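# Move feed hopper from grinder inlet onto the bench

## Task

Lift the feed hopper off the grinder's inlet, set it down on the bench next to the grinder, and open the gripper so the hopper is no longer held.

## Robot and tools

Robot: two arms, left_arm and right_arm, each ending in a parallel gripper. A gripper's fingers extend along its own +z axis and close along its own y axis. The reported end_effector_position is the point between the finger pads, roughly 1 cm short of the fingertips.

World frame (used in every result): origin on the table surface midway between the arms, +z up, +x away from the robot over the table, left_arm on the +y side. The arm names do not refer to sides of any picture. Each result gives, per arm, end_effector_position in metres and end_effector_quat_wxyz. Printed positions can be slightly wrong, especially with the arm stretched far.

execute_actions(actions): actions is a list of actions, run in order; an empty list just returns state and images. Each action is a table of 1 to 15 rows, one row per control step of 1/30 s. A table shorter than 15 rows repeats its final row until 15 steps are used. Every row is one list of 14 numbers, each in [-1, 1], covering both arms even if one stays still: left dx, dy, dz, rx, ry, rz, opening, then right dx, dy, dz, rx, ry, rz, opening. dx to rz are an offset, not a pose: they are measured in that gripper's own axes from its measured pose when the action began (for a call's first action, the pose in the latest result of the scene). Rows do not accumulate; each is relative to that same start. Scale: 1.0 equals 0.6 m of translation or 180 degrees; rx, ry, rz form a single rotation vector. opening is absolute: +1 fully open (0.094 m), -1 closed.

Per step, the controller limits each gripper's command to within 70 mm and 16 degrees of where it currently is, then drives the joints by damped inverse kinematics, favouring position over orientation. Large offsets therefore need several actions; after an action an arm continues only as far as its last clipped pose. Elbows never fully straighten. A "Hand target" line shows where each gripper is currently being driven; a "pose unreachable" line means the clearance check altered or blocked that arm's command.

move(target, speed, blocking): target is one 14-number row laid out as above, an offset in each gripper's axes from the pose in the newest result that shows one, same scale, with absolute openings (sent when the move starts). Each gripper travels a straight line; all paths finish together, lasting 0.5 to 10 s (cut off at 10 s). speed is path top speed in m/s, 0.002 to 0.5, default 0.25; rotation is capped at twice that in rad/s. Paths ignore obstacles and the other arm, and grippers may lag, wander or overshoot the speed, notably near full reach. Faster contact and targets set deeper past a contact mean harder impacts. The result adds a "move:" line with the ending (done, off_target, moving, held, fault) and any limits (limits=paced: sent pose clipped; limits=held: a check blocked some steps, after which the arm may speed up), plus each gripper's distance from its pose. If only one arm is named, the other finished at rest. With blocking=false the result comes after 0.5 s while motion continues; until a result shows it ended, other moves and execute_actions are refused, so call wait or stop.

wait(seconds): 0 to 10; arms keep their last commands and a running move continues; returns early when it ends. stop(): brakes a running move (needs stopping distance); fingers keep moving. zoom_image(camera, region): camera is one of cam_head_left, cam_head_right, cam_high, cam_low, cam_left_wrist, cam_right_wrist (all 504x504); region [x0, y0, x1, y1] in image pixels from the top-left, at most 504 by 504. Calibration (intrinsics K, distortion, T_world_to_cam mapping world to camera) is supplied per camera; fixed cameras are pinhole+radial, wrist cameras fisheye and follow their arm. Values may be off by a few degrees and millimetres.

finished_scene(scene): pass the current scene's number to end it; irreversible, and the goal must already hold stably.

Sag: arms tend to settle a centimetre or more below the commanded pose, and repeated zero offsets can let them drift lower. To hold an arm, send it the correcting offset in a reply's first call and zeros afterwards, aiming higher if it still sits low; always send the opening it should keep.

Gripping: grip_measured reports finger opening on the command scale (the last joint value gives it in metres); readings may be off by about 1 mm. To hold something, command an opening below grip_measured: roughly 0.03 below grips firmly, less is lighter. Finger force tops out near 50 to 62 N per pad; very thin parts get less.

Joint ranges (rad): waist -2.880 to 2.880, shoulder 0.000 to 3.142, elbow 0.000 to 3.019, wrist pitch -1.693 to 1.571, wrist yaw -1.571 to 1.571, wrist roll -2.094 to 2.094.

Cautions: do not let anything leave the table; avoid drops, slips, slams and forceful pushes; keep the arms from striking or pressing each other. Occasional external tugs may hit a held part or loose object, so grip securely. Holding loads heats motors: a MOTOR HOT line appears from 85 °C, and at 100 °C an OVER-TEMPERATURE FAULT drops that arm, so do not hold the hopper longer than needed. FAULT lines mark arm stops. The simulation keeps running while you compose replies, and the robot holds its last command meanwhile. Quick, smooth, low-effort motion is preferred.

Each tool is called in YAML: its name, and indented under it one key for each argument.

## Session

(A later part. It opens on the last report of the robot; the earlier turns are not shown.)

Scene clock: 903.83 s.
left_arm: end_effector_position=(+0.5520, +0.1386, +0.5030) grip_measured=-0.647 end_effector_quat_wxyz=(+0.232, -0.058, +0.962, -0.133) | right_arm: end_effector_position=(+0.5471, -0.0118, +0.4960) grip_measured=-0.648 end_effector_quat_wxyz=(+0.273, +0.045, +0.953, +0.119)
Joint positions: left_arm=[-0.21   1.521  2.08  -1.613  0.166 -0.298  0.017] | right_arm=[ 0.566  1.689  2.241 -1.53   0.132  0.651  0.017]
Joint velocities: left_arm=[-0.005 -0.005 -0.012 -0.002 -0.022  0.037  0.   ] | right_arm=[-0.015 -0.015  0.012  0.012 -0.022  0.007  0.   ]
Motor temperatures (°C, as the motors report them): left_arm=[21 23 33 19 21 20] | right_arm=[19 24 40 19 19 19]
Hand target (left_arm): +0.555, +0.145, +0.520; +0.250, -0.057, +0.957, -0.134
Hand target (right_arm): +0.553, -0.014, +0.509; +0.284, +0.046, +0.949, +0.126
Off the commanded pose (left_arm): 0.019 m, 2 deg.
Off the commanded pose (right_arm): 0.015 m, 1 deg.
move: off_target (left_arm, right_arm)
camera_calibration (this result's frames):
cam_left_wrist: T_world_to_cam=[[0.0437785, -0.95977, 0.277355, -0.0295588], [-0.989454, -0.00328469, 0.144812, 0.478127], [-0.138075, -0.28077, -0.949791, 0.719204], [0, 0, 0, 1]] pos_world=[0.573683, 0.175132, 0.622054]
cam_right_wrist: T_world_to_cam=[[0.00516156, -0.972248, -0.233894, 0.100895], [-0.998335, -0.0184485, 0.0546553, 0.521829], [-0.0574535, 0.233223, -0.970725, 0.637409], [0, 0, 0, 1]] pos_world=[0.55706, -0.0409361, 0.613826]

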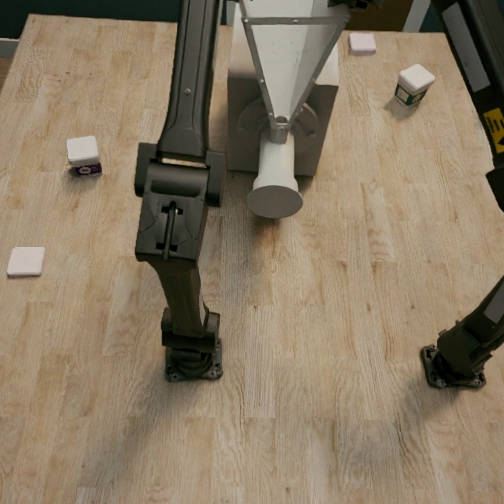

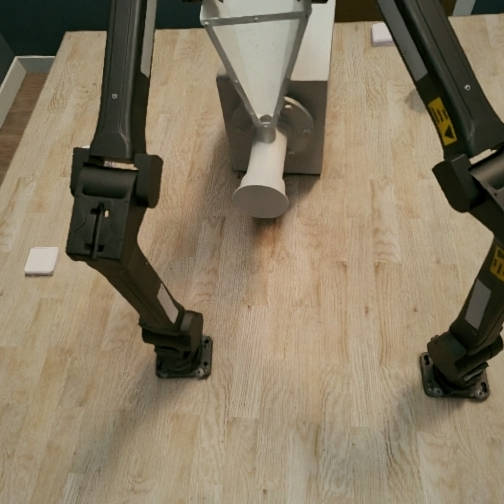

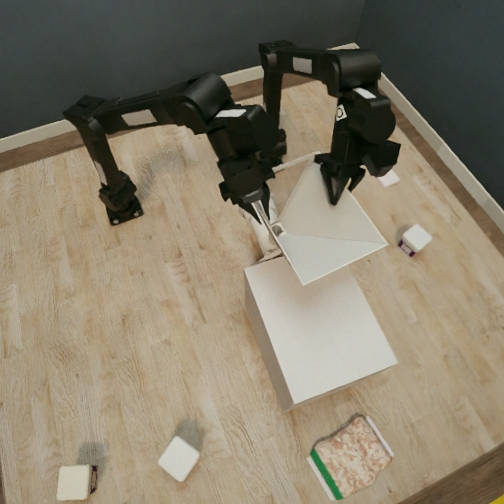

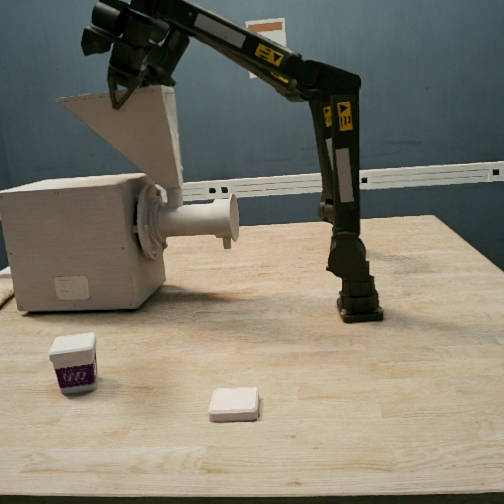

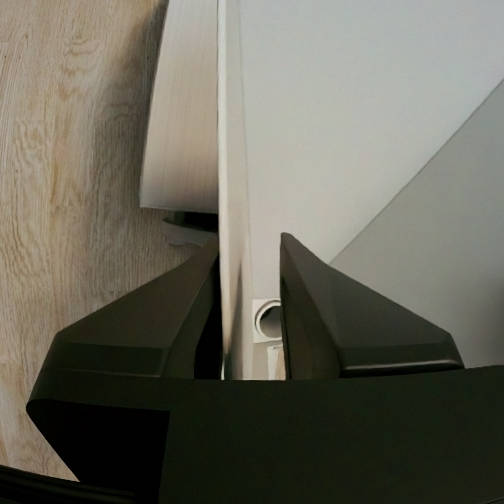

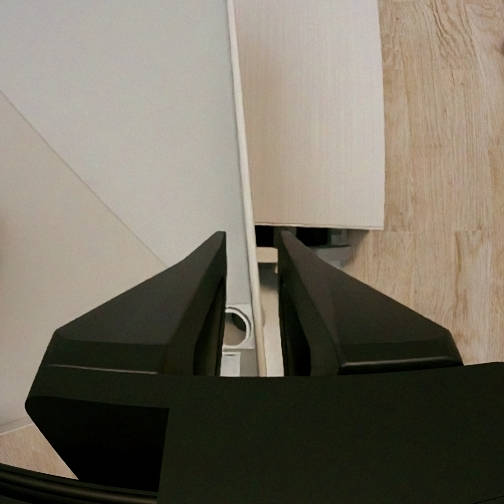

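move:
  target: [-0.012, 0.006, -0.021, 0, -0.06, 0, -0.65, -0.0105, 0.005, -0.016, 0, -0.04, 0, -0.65]
  speed: 0.04

Scene clock: 933.53 s.
left_arm: end_effector_position=(+0.5572, +0.1473, +0.5001) grip_measured=-0.647 end_effector_quat_wxyz=(+0.302, -0.068, +0.943, -0.123) | right_arm: end_effector_position=(+0.5513, -0.0164, +0.5028) grip_measured=-0.648 end_effector_quat_wxyz=(+0.326, +0.054, +0.937, +0.109)
Joint positions: left_arm=[-0.21   1.42   1.908 -1.403  0.111 -0.314  0.017] | right_arm=[ 0.582  1.633  2.147 -1.412  0.222  0.651  0.017]
Joint velocities: left_arm=[-0.024  0.015 -0.007  0.022  0.051  0.007 -0.001] | right_arm=[-0.015 -0.015 -0.002  0.002  0.037 -0.037 -0.001]
Motor temperatures (°C, as the motors report them): left_arm=[21 23 33 19 21 19] | right_arm=[19 24 42 19 19 19]
Hand target (left_arm): +0.552, +0.146, +0.515; +0.321, -0.070, +0.936, -0.128
Hand target (right_arm): +0.547, -0.012, +0.508; +0.333, +0.052, +0.935, +0.116
Off the commanded pose (left_arm): 0.017 m, 2 deg.
Off the commanded pose (right_arm): 0.008 m, 1 deg.
move: off_target (left_arm)
camera_calibration (this result's frames):
cam_left_wrist: T_world_to_cam=[[0.0471102, -0.962828, 0.265974, -0.0163494], [-0.998855, -0.0476123, 0.00456349, 0.565581], [0.00826981, -0.265885, -0.963969, 0.642905], [0, 0, 0, 1]] pos_world=[0.560387, 0.182126, 0.621508]
cam_right_wrist: T_world_to_cam=[[-0.00758716, -0.975626, -0.219307, 0.0976267], [-0.998454, 0.0194686, -0.0520668, 0.579956], [0.0550673, 0.218573, -0.974266, 0.584818], [0, 0, 0, 1]] pos_world=[0.547595, -0.0438691, 0.621375]

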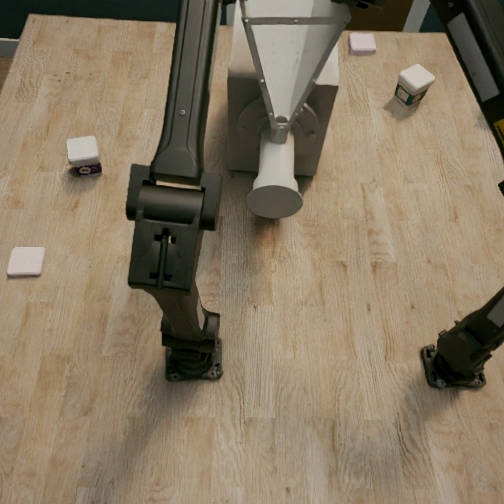

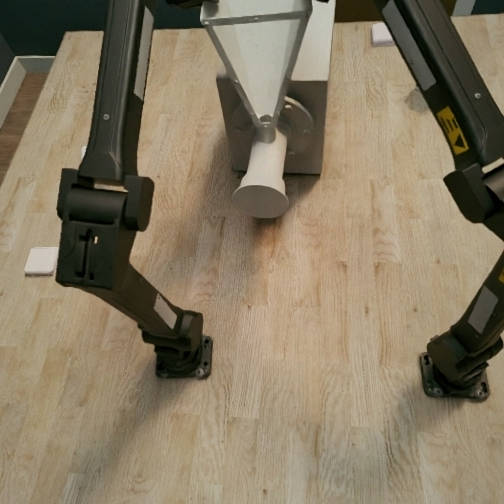

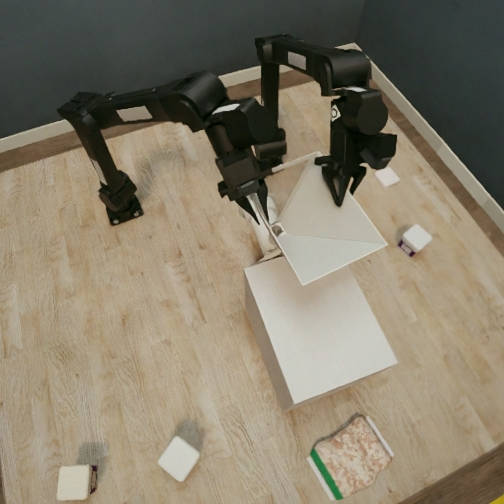

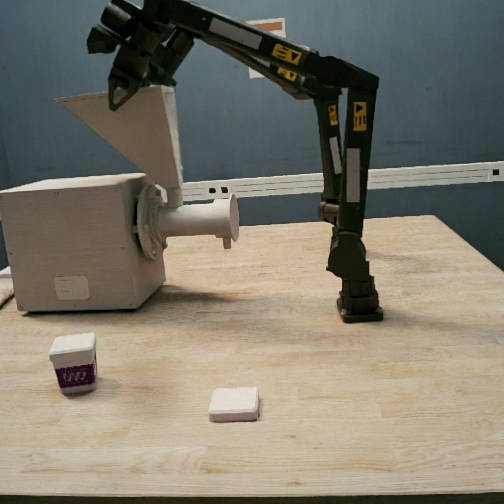

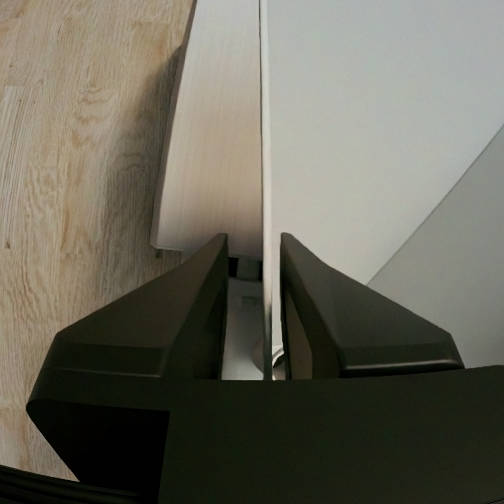

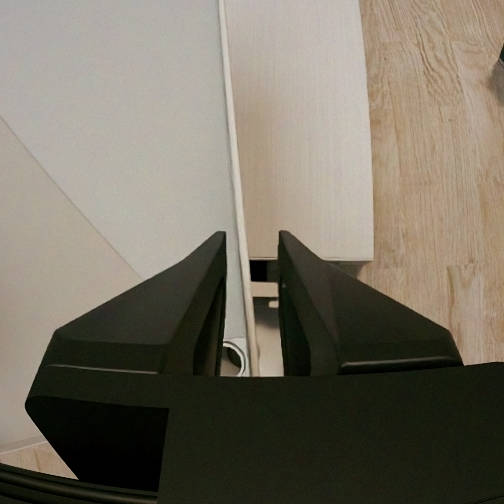

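zoom_image:
  camera: "cam_low"
  region: [40, 0, 240, 200]

Region (40, 0, 240, 200) of cam_low's 504x504 image, scaled by 2.520, with more detail than that image has.

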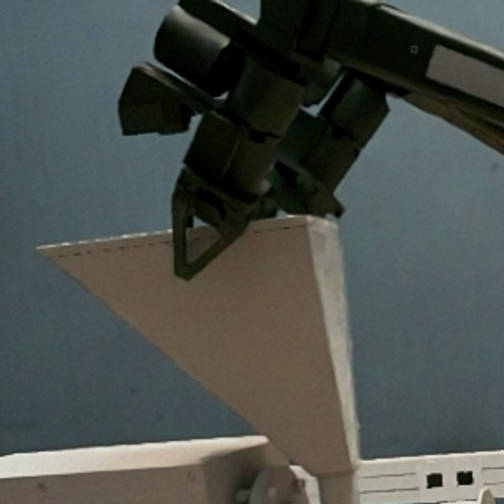

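move:
  target: [-0.012, 0, -0.021, 0, 0, 0, -1, -0.006, 0.003, -0.01, 0, 0, 0, -1]
  speed: 0.02

Scene clock: 939.03 s.
left_arm: end_effector_position=(+0.5578, +0.1432, +0.5005) grip_measured=-0.970 end_effector_quat_wxyz=(+0.296, -0.073, +0.943, -0.133) | right_arm: end_effector_position=(+0.5481, -0.0139, +0.5041) grip_measured=-0.960 end_effector_quat_wxyz=(+0.325, +0.038, +0.938, +0.112)
Joint positions: left_arm=[-0.212  1.427  1.918 -1.41   0.129 -0.333  0.001] | right_arm=[ 0.584  1.629  2.146 -1.413  0.206  0.623  0.002]
Joint velocities: left_arm=[-0.005 -0.005  0.002 -0.002  0.007 -0.051  0.002] | right_arm=[ 0.005  0.005  0.002  0.007  0.051 -0.095 -0.001]
Motor temperatures (°C, as the motors report them): left_arm=[21 23 32 19 21 19] | right_arm=[19 24 41 19 19 19]
Hand target (left_arm): +0.555, +0.151, +0.514; +0.302, -0.068, +0.943, -0.123
Hand target (right_arm): +0.550, -0.016, +0.510; +0.327, +0.054, +0.937, +0.110
Off the commanded pose (left_arm): 0.016 m, 2 deg.
Off the commanded pose (right_arm): 0.007 m, 2 deg.
move: off_target (left_arm)
camera_calibration (this result's frames):
cam_left_wrist: T_world_to_cam=[[0.0523003, -0.955965, 0.288782, -0.0357348], [-0.998631, -0.0498207, 0.0159352, 0.560498], [-0.000846138, -0.28922, -0.957262, 0.647283], [0, 0, 0, 1]] pos_world=[0.562147, 0.180971, 0.621008]
cam_right_wrist: T_world_to_cam=[[0.0249513, -0.976583, -0.21369, 0.0797294], [-0.998539, -0.0140979, -0.0521648, 0.576334], [0.0479307, 0.214679, -0.975508, 0.590236], [0, 0, 0, 1]] pos_world=[0.545212, -0.040724, 0.622882]

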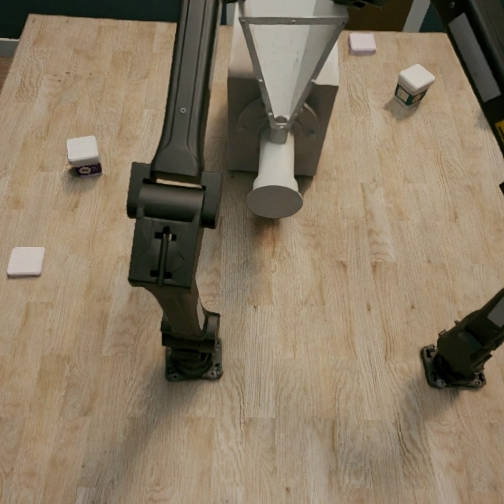

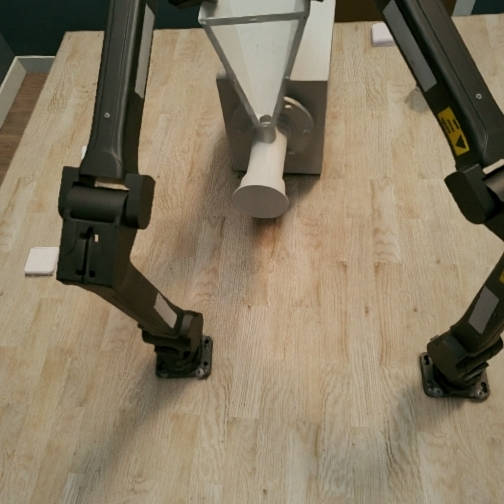

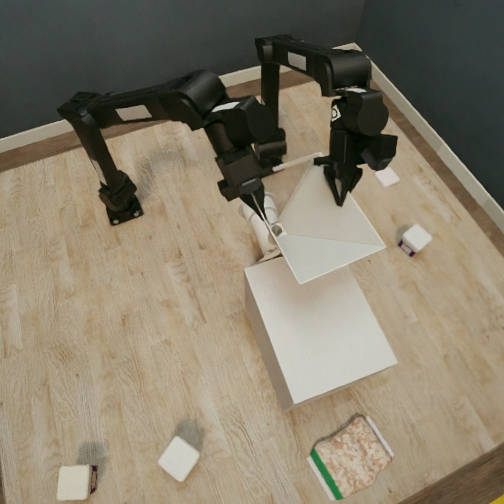

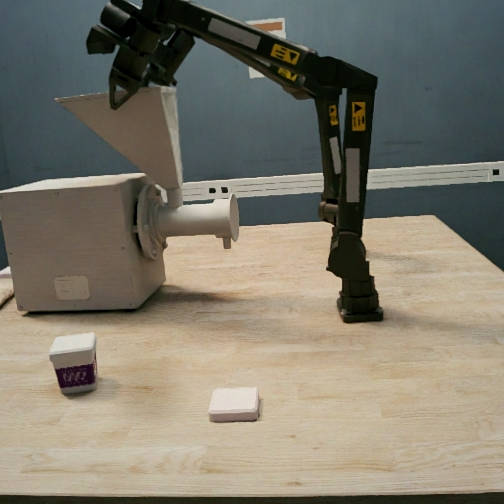

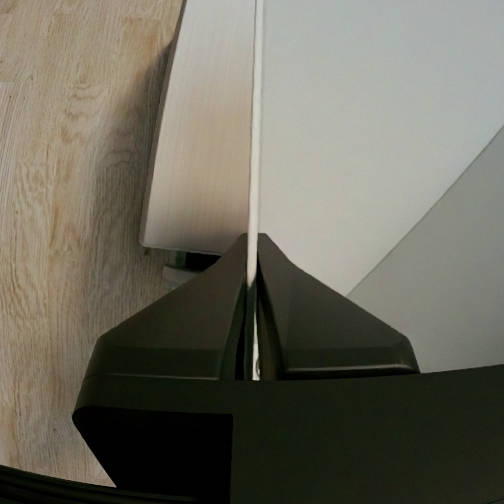

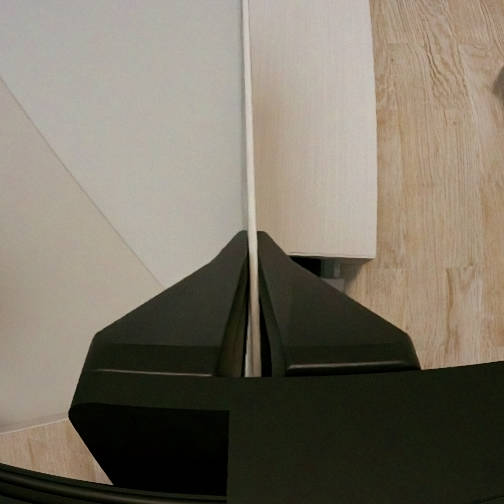

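move:
  target: [-0.068, -0.051, -0.061, 0.030, 0.016, 0.044, -1, -0.035, 0.001, -0.081, 0.033, -0.013, 0.042, -1]
  speed: 0.03

Scene clock: 961.47 s.
left_arm: end_effector_position=(+0.5681, +0.1275, +0.5034) grip_measured=-0.972 end_effector_quat_wxyz=(+0.217, +0.001, +0.965, -0.150) | right_arm: end_effector_position=(+0.5378, -0.0262, +0.5048) grip_measured=-0.920 end_effector_quat_wxyz=(+0.295, +0.086, +0.950, +0.051)
Joint positions: left_arm=[-0.205  1.6    2.182 -1.669  0.237 -0.185  0.001] | right_arm=[ 0.605  1.706  2.297 -1.627  0.306  0.732  0.004]
Joint velocities: left_arm=[-0.005  0.015  0.007  0.022  0.022 -0.022  0.001] | right_arm=[-0.005 -0.015  0.002 -0.012 -0.007 -0.037  0.   ]
Motor temperatures (°C, as the motors report them): left_arm=[21 23 34 19 21 19] | right_arm=[19 24 42 19 20 19]
Hand target (left_arm): +0.565, +0.131, +0.558; +0.284, +0.010, +0.946, -0.158
Hand target (right_arm): +0.531, -0.028, +0.552; +0.334, +0.117, +0.931, +0.086
Off the commanded pose (left_arm): 0.057 m, 8 deg.
Off the commanded pose (right_arm): 0.049 m, 7 deg.
move: off_target (left_arm, right_arm)
camera_calibration (this result's frames):
cam_left_wrist: T_world_to_cam=[[-0.0736064, -0.955931, 0.284215, 0.021753], [-0.980205, 0.121867, 0.156033, 0.467052], [-0.183793, -0.267104, -0.945979, 0.740986], [0, 0, 0, 1]] pos_world=[0.595596, 0.161796, 0.621899]
cam_right_wrist: T_world_to_cam=[[-0.108258, -0.985811, -0.128282, 0.0963185], [-0.994091, 0.106315, 0.0219155, 0.529312], [-0.00796627, 0.129896, -0.991496, 0.629888], [0, 0, 0, 1]] pos_world=[0.541629, -0.0431419, 0.625287]

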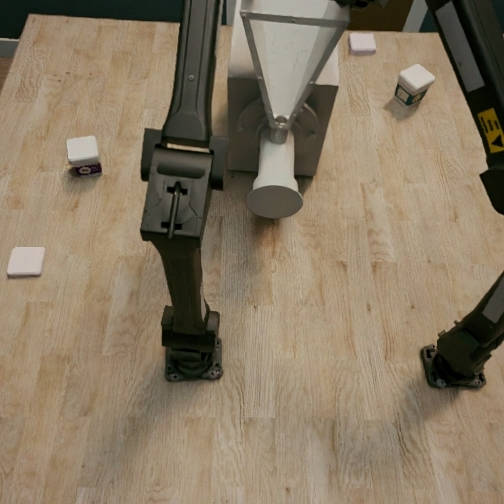

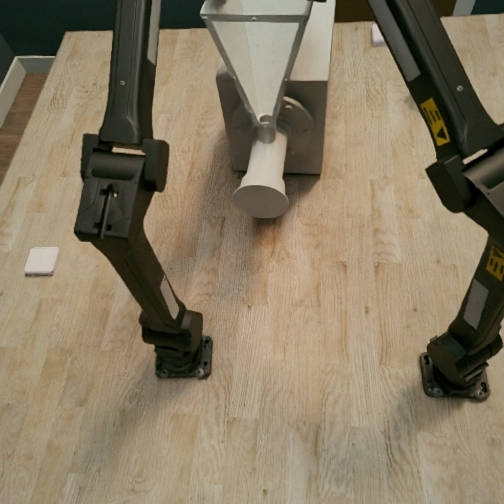

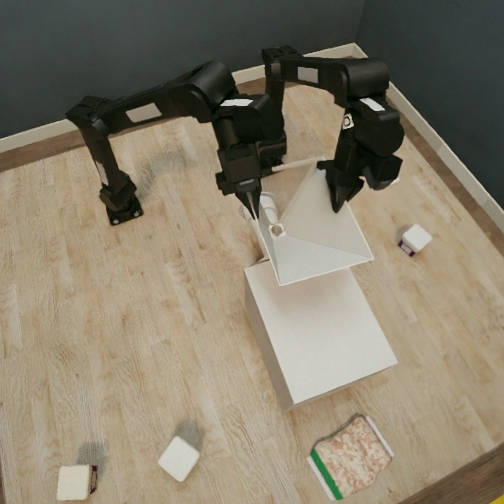

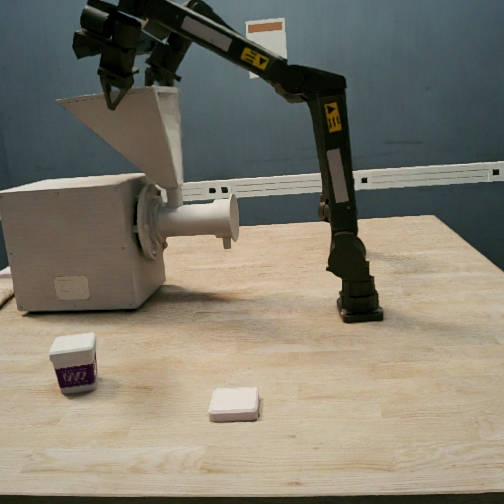

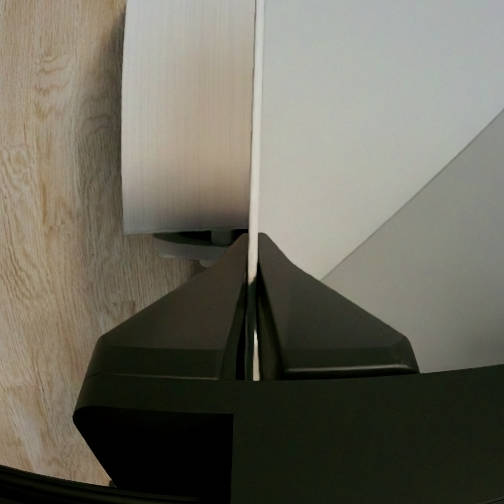

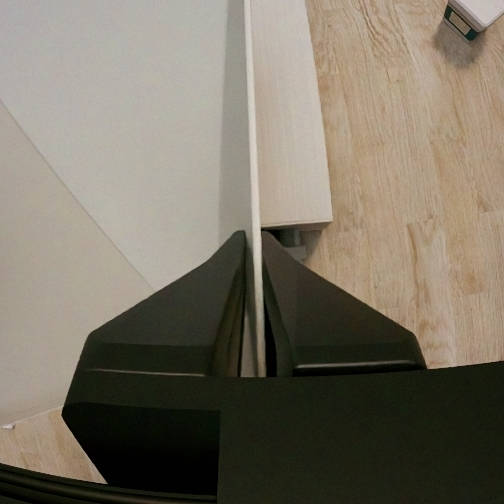

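move:
  target: [-0.020, -0.004, -0.105, -0.028, -0.060, -0.057, -1, -0.075, 0.041, -0.064, -0.037, -0.023, -0.055, -1]
  speed: 0.03

Scene clock: 988.93 s.
left_arm: end_effector_position=(+0.5614, +0.1394, +0.5029) grip_measured=-0.957 end_effector_quat_wxyz=(+0.220, -0.045, +0.967, -0.122) | right_arm: end_effector_position=(+0.5452, -0.0184, +0.5063) grip_measured=-0.915 end_effector_quat_wxyz=(+0.273, +0.016, +0.961, +0.050)
Joint positions: left_arm=[-0.21   1.573  2.153 -1.665  0.156 -0.265  0.002] | right_arm=[ 0.589  1.775  2.416 -1.697  0.237  0.592  0.004]
Joint velocities: left_arm=[-0.005 -0.005  0.012 -0.007 -0.022  0.007 -0.001] | right_arm=[-0.005  0.024  0.017 -0.012 -0.095  0.037 -0.001]
Motor temperatures (°C, as the motors report them): left_arm=[21 24 36 19 21 20] | right_arm=[19 24 46 19 20 19]
Hand target (left_arm): +0.547, +0.145, +0.561; +0.291, -0.105, +0.941, -0.135
Hand target (right_arm): +0.549, -0.018, +0.563; +0.342, -0.010, +0.937, +0.077
Off the commanded pose (left_arm): 0.061 m, 11 deg.
Off the commanded pose (right_arm): 0.060 m, 9 deg.
move: off_target (left_arm, right_arm)
camera_calibration (this result's frames):
cam_left_wrist: T_world_to_cam=[[0.0269945, -0.967783, 0.250335, -0.00505151], [-0.98592, 0.0155663, 0.166494, 0.471892], [-0.165027, -0.251304, -0.953736, 0.733597], [0, 0, 0, 1]] pos_world=[0.586447, 0.172121, 0.622355]
cam_right_wrist: T_world_to_cam=[[0.0214072, -0.996016, -0.0865696, 0.0130708], [-0.997753, -0.0267821, 0.0614096, 0.515361], [-0.0634834, 0.0850605, -0.994351, 0.661323], [0, 0, 0, 1]] pos_world=[0.555907, -0.0294313, 0.627071]

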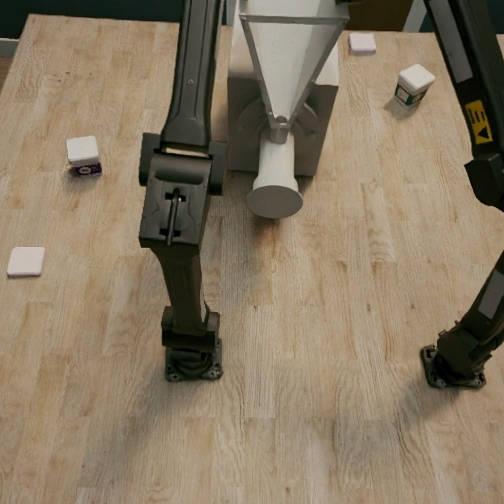

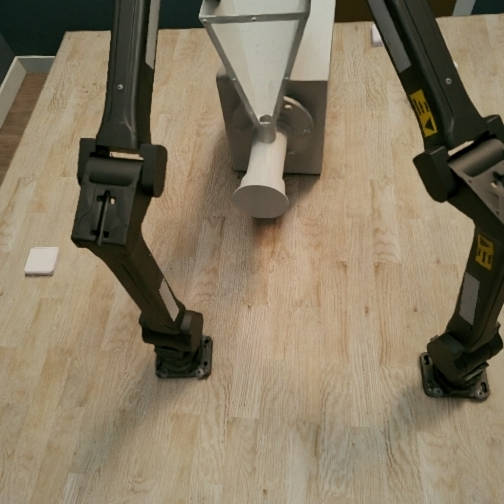

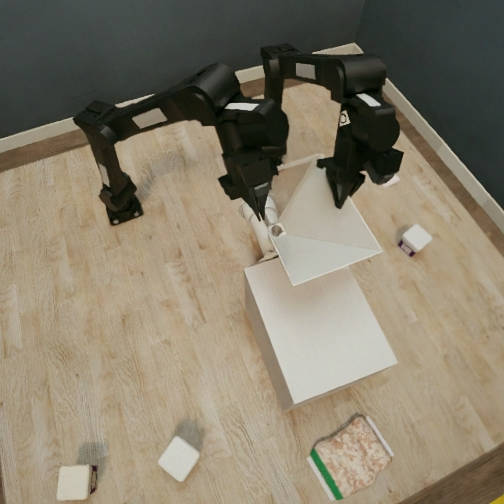

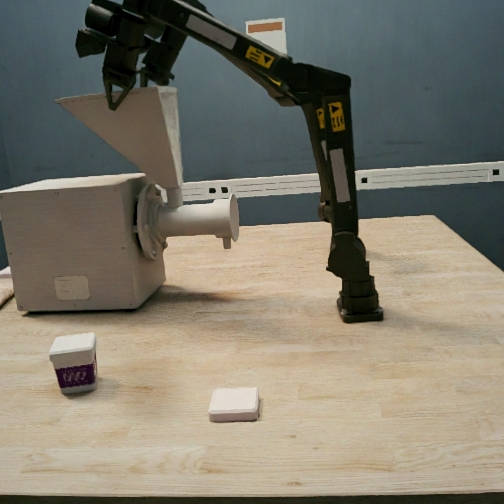

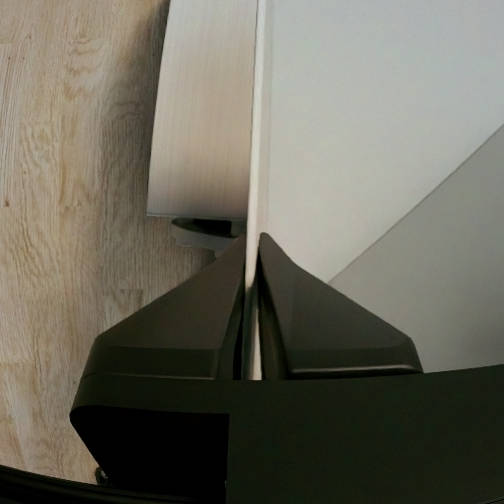

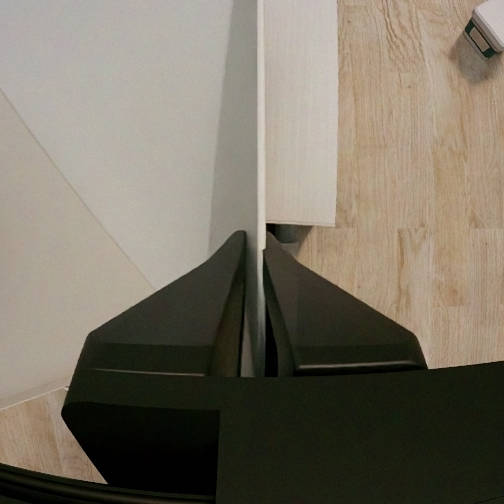

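move:
  target: [-0.066, -0.068, -0.073, 0.037, 0.023, 0.078, -1, -0.023, -0.012, -0.1155, 0.009, -0.009, 0.099, -1]
  speed: 0.04

Scene clock: 1026.03 s.
left_arm: end_effector_position=(+0.5680, +0.1269, +0.5043) grip_measured=-0.972 end_effector_quat_wxyz=(+0.208, +0.019, +0.966, -0.155) | right_arm: end_effector_position=(+0.5390, -0.0269, +0.5064) grip_measured=-0.900 end_effector_quat_wxyz=(+0.267, +0.100, +0.956, +0.063)
Joint positions: left_arm=[-0.198  1.621  2.216 -1.705  0.259 -0.143  0.001] | right_arm=[ 0.588  1.752  2.387 -1.705  0.252  0.763  0.005]
Joint velocities: left_arm=[ 0.015  0.015  0.017 -0.002  0.081  0.022 -0.001] | right_arm=[ 0.015 -0.024 -0.051  0.017  0.081  0.022 -0.   ]
Motor temperatures (°C, as the motors report them): left_arm=[21 24 36 19 24 21] | right_arm=[19 25 48 19 20 20]
Hand target (left_arm): +0.569, +0.116, +0.563; +0.280, +0.076, +0.943, -0.162
Hand target (right_arm): +0.517, -0.036, +0.567; +0.314, +0.157, +0.930, +0.114
Off the commanded pose (left_arm): 0.066 m, 8 deg.
Off the commanded pose (right_arm): 0.068 m, 8 deg.
joint sent to its limit (left arm) — the command would take joint 4 (wrist pitch) past its lower limit, so that joint was sent only as far as its limit.
joint sent to its limit (right arm) — the command would take joint 4 (wrist pitch) past its lower limit, so that joint was sent only as far as its limit.
move: off_target (left_arm, right_arm)
camera_calibration (this result's frames):
cam_left_wrist: T_world_to_cam=[[-0.108417, -0.952125, 0.285838, 0.0394235], [-0.972495, 0.161209, 0.168125, 0.451486], [-0.206156, -0.259748, -0.943414, 0.752158], [0, 0, 0, 1]] pos_world=[0.598403, 0.160124, 0.622422]
cam_right_wrist: T_world_to_cam=[[-0.133337, -0.978671, -0.156286, 0.123866], [-0.989183, 0.121689, 0.0819074, 0.49794], [-0.0611421, 0.165517, -0.98431, 0.657627], [0, 0, 0, 1]] pos_world=[0.549278, -0.0482186, 0.625882]

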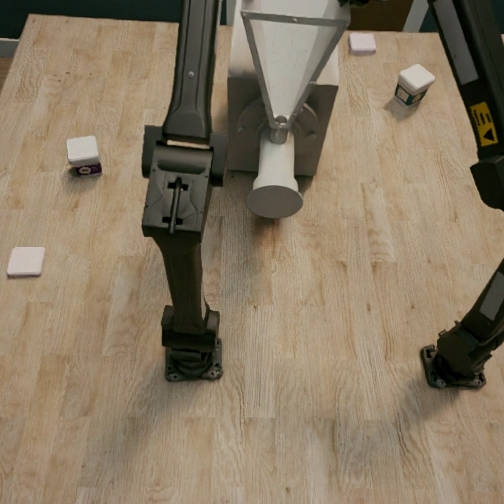

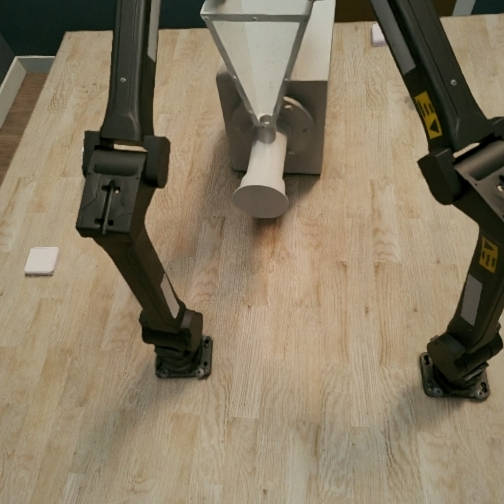

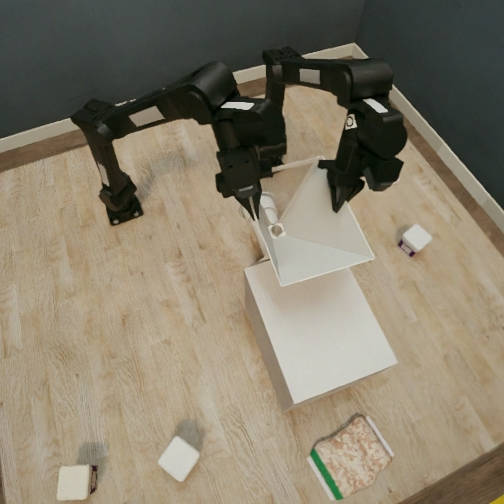

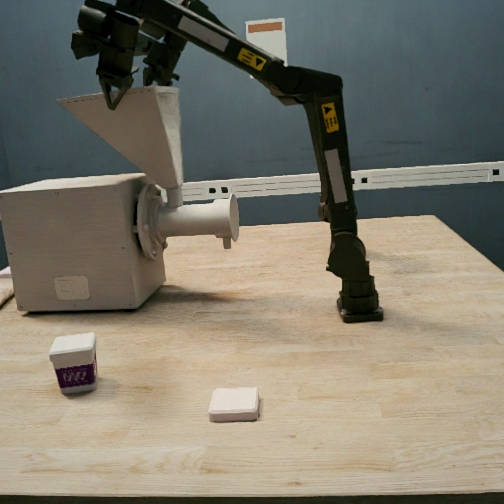

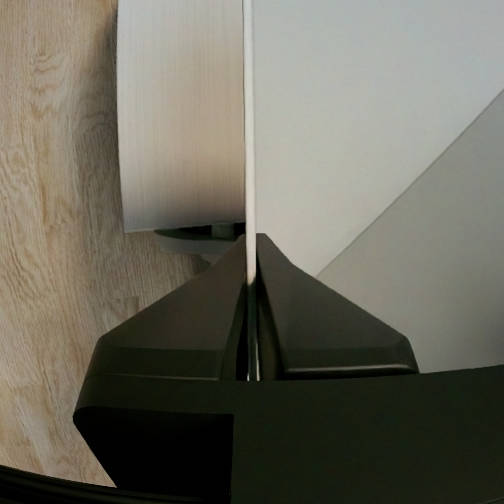

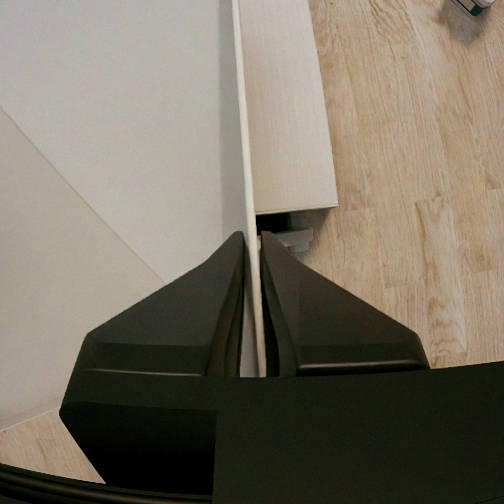

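move:
  target: [0.020, 0.021, -0.074, -0.045, -0.066, -0.096, -1, -0.054, 0.056, -0.016, -0.055, -0.014, -0.094, -1]
  speed: 0.04

Scene clock: 1055.83 s.
left_arm: end_effector_position=(+0.5422, +0.1569, +0.5013) grip_measured=-0.971 end_effector_quat_wxyz=(+0.232, -0.143, +0.955, -0.114) | right_arm: end_effector_position=(+0.5598, -0.0021, +0.5051) grip_measured=-0.929 end_effector_quat_wxyz=(+0.262, -0.068, +0.958, +0.096)
Joint positions: left_arm=[-0.202  1.484  2.038 -1.609  0.09  -0.445  0.001] | right_arm=[ 0.556  1.81   2.458 -1.66   0.089  0.421  0.003]
Joint velocities: left_arm=[ 0.005  0.015 -0.027  0.002 -0.037 -0.007 -0.   ] | right_arm=[-0.005 -0.005 -0.007 -0.022 -0.037  0.037  0.001]
Motor temperatures (°C, as the motors report them): left_arm=[21 24 41 19 23 20] | right_arm=[19 25 46 19 21 20]
Hand target (left_arm): +0.539, +0.153, +0.533; +0.281, -0.156, +0.939, -0.121
Hand target (right_arm): +0.564, -0.004, +0.536; +0.303, -0.063, +0.945, +0.103
Off the commanded pose (left_arm): 0.033 m, 6 deg.
Off the commanded pose (right_arm): 0.032 m, 5 deg.
move: off_target (left_arm, right_arm)
camera_calibration (this result's frames):
cam_left_wrist: T_world_to_cam=[[0.212841, -0.936587, 0.278393, -0.106851], [-0.971238, -0.17167, 0.165001, 0.475161], [-0.106746, -0.305505, -0.946188, 0.706452], [0, 0, 0, 1]] pos_world=[0.559648, 0.197321, 0.619782]
cam_right_wrist: T_world_to_cam=[[0.205125, -0.970144, -0.129398, -0.0522717], [-0.974414, -0.214837, 0.066049, 0.514615], [-0.0918767, 0.112539, -0.989391, 0.673129], [0, 0, 0, 1]] pos_world=[0.574015, -0.015906, 0.625234]

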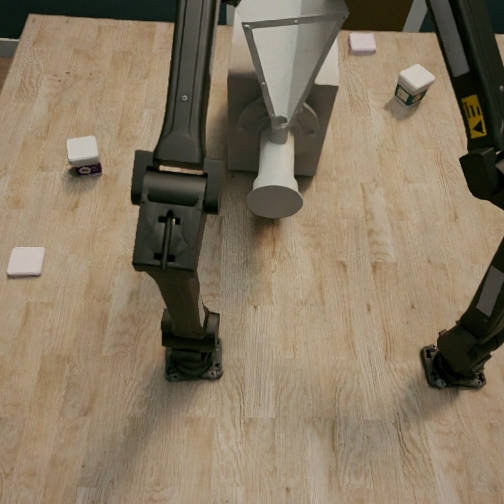

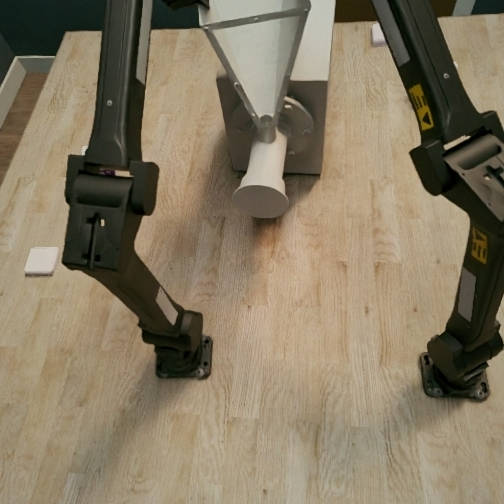

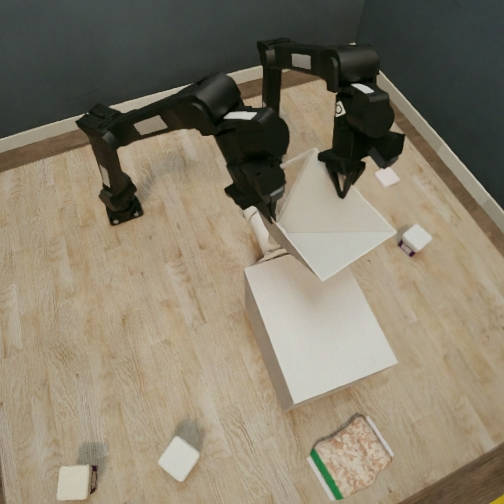

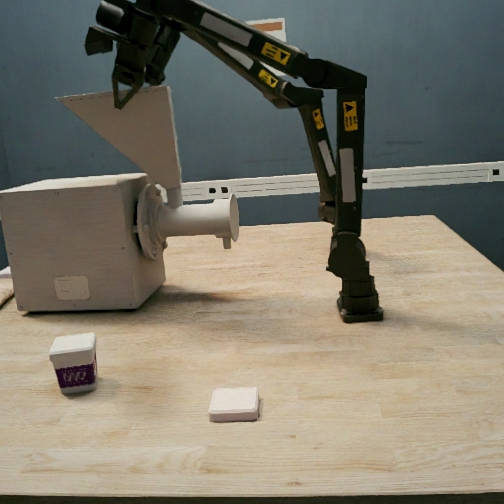

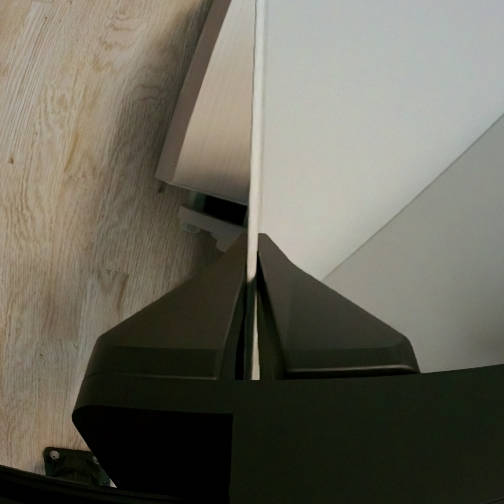

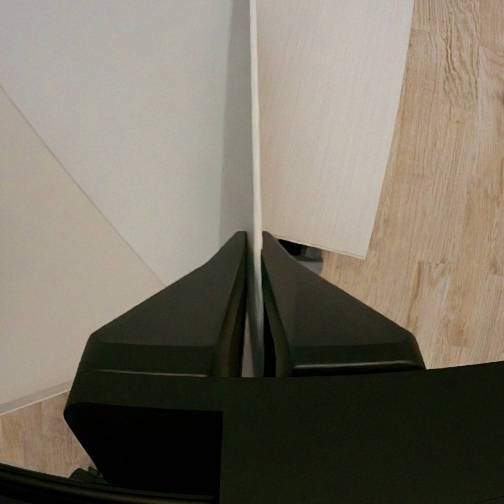

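move:
  target: [0.019, 0.019, -0.0825, -0.046, -0.054, -0.096, -1, -0.059, 0.052, -0.024, -0.057, -0.011, -0.094, -1]
  speed: 0.04

Scene clock: 1075.27 s.
left_arm: end_effector_position=(+0.5112, +0.1741, +0.5023) grip_measured=-0.960 end_effector_quat_wxyz=(+0.238, -0.285, +0.927, -0.056) | right_arm: end_effector_position=(+0.5787, +0.0242, +0.5039) grip_measured=-0.926 end_effector_quat_wxyz=(+0.249, -0.214, +0.934, +0.144)
Joint positions: left_arm=[-0.248  1.422  1.985 -1.651 -0.112 -0.74   0.002] | right_arm=[ 0.521  1.931  2.64  -1.705 -0.107  0.134  0.003]
Joint velocities: left_arm=[-0.015 -0.024  0.007 -0.007  0.007 -0.051 -0.   ] | right_arm=[ 0.015  0.005  0.007  0.002 -0.007 -0.007 -0.001]
Motor temperatures (°C, as the motors report them): left_arm=[21 24 36 19 24 20] | right_arm=[19 25 46 19 21 20]
Hand target (left_arm): +0.505, +0.173, +0.535; +0.282, -0.309, +0.906, -0.070
Hand target (right_arm): +0.575, +0.026, +0.539; +0.293, -0.227, +0.917, +0.146
Off the commanded pose (left_arm): 0.034 m, 6 deg.
Off the commanded pose (right_arm): 0.036 m, 4 deg.
joint sent to its limit (right arm) — the command would take joint 4 (wrist pitch) past its lower limit, so that joint was sent only as far as its limit.
move: off_target (left_arm, right_arm)
camera_calibration (this result's frames):
cam_left_wrist: T_world_to_cam=[[0.496096, -0.835759, 0.235364, -0.225161], [-0.867489, -0.465617, 0.175108, 0.440913], [-0.0367583, -0.291046, -0.956003, 0.675942], [0, 0, 0, 1]] pos_world=[0.519035, 0.213846, 0.62199]
cam_right_wrist: T_world_to_cam=[[0.494031, -0.857591, -0.143077, -0.193811], [-0.861739, -0.504837, 0.0504524, 0.488418], [-0.115498, 0.0983699, -0.988425, 0.684241], [0, 0, 0, 1]] pos_world=[0.595666, 0.0130524, 0.623949]

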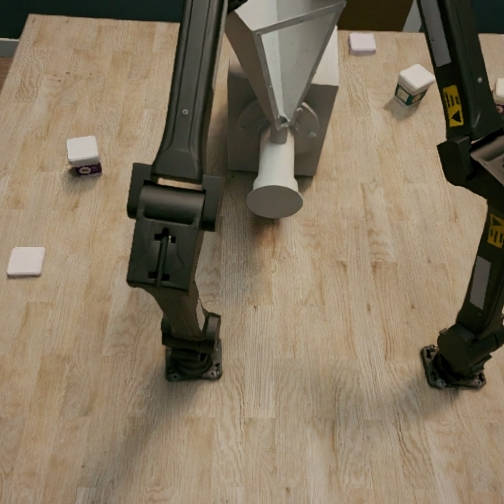

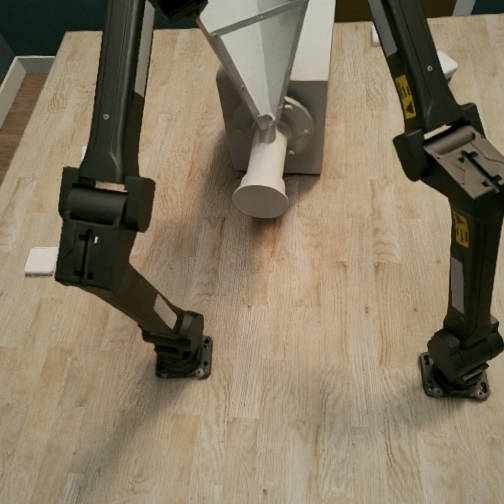

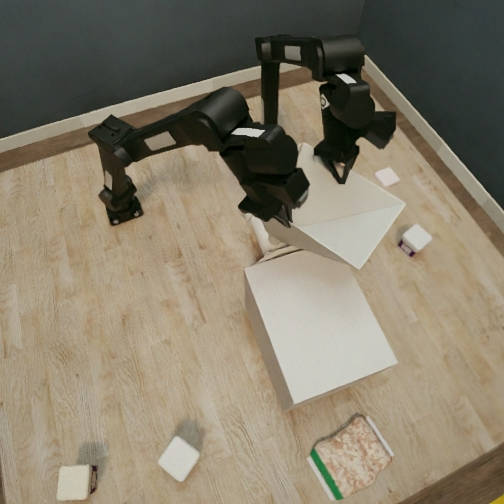

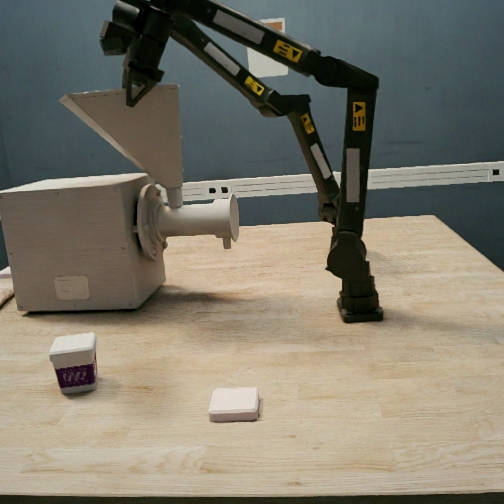

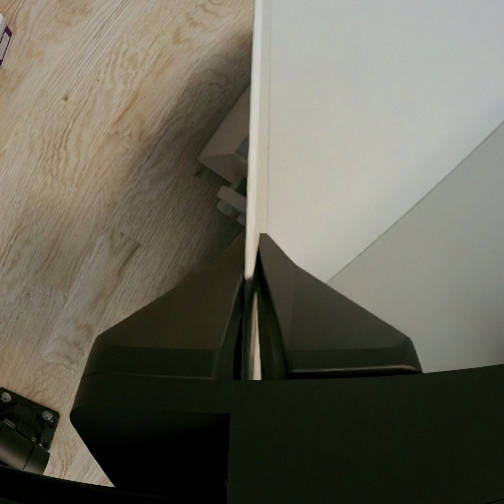

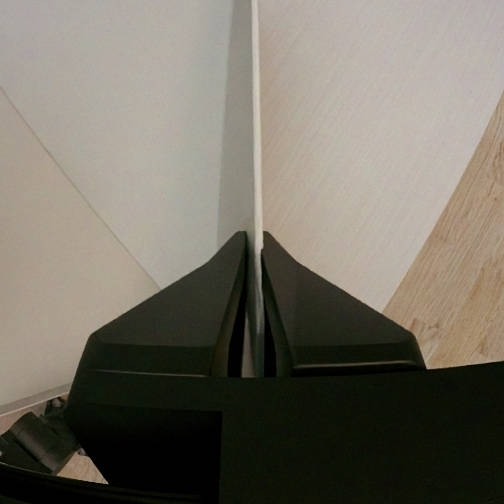

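zoom_image:
  camera: "cam_low"
  region: [120, 150, 240, 270]

zoom_image:
  camera: "cam_head_left"
  region: [220, 60, 340, 180]

zoom_image:
  camera: "cam_head_right"
  region: [205, 60, 325, 180]

Region (120, 150, 240, 270) of cam_low's 504x504 image, scaled by 4.200, with more detail than that image has.

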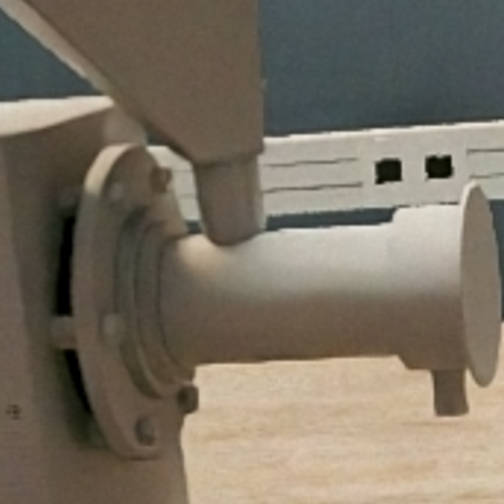

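Region (220, 60, 340, 180) of cam_head_left's 504x504 image, scaled by 4.200, with more detail than that image has.

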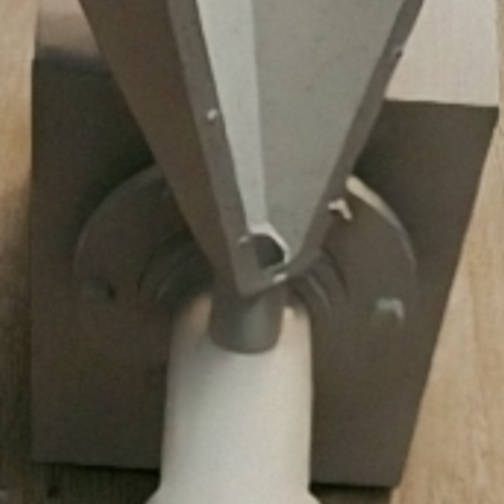

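Region (205, 60, 325, 180) of cam_head_right's 504x504 image, scaled by 4.200, with more detail than that image has.

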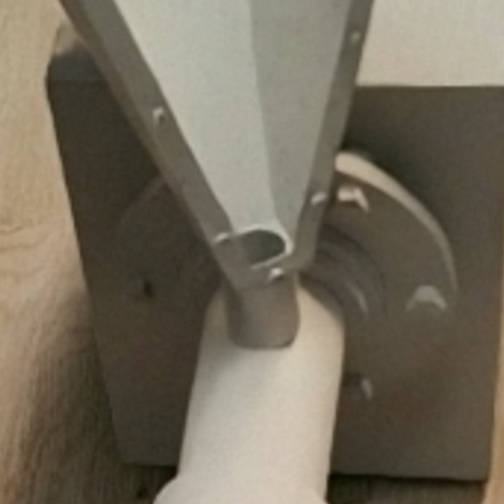

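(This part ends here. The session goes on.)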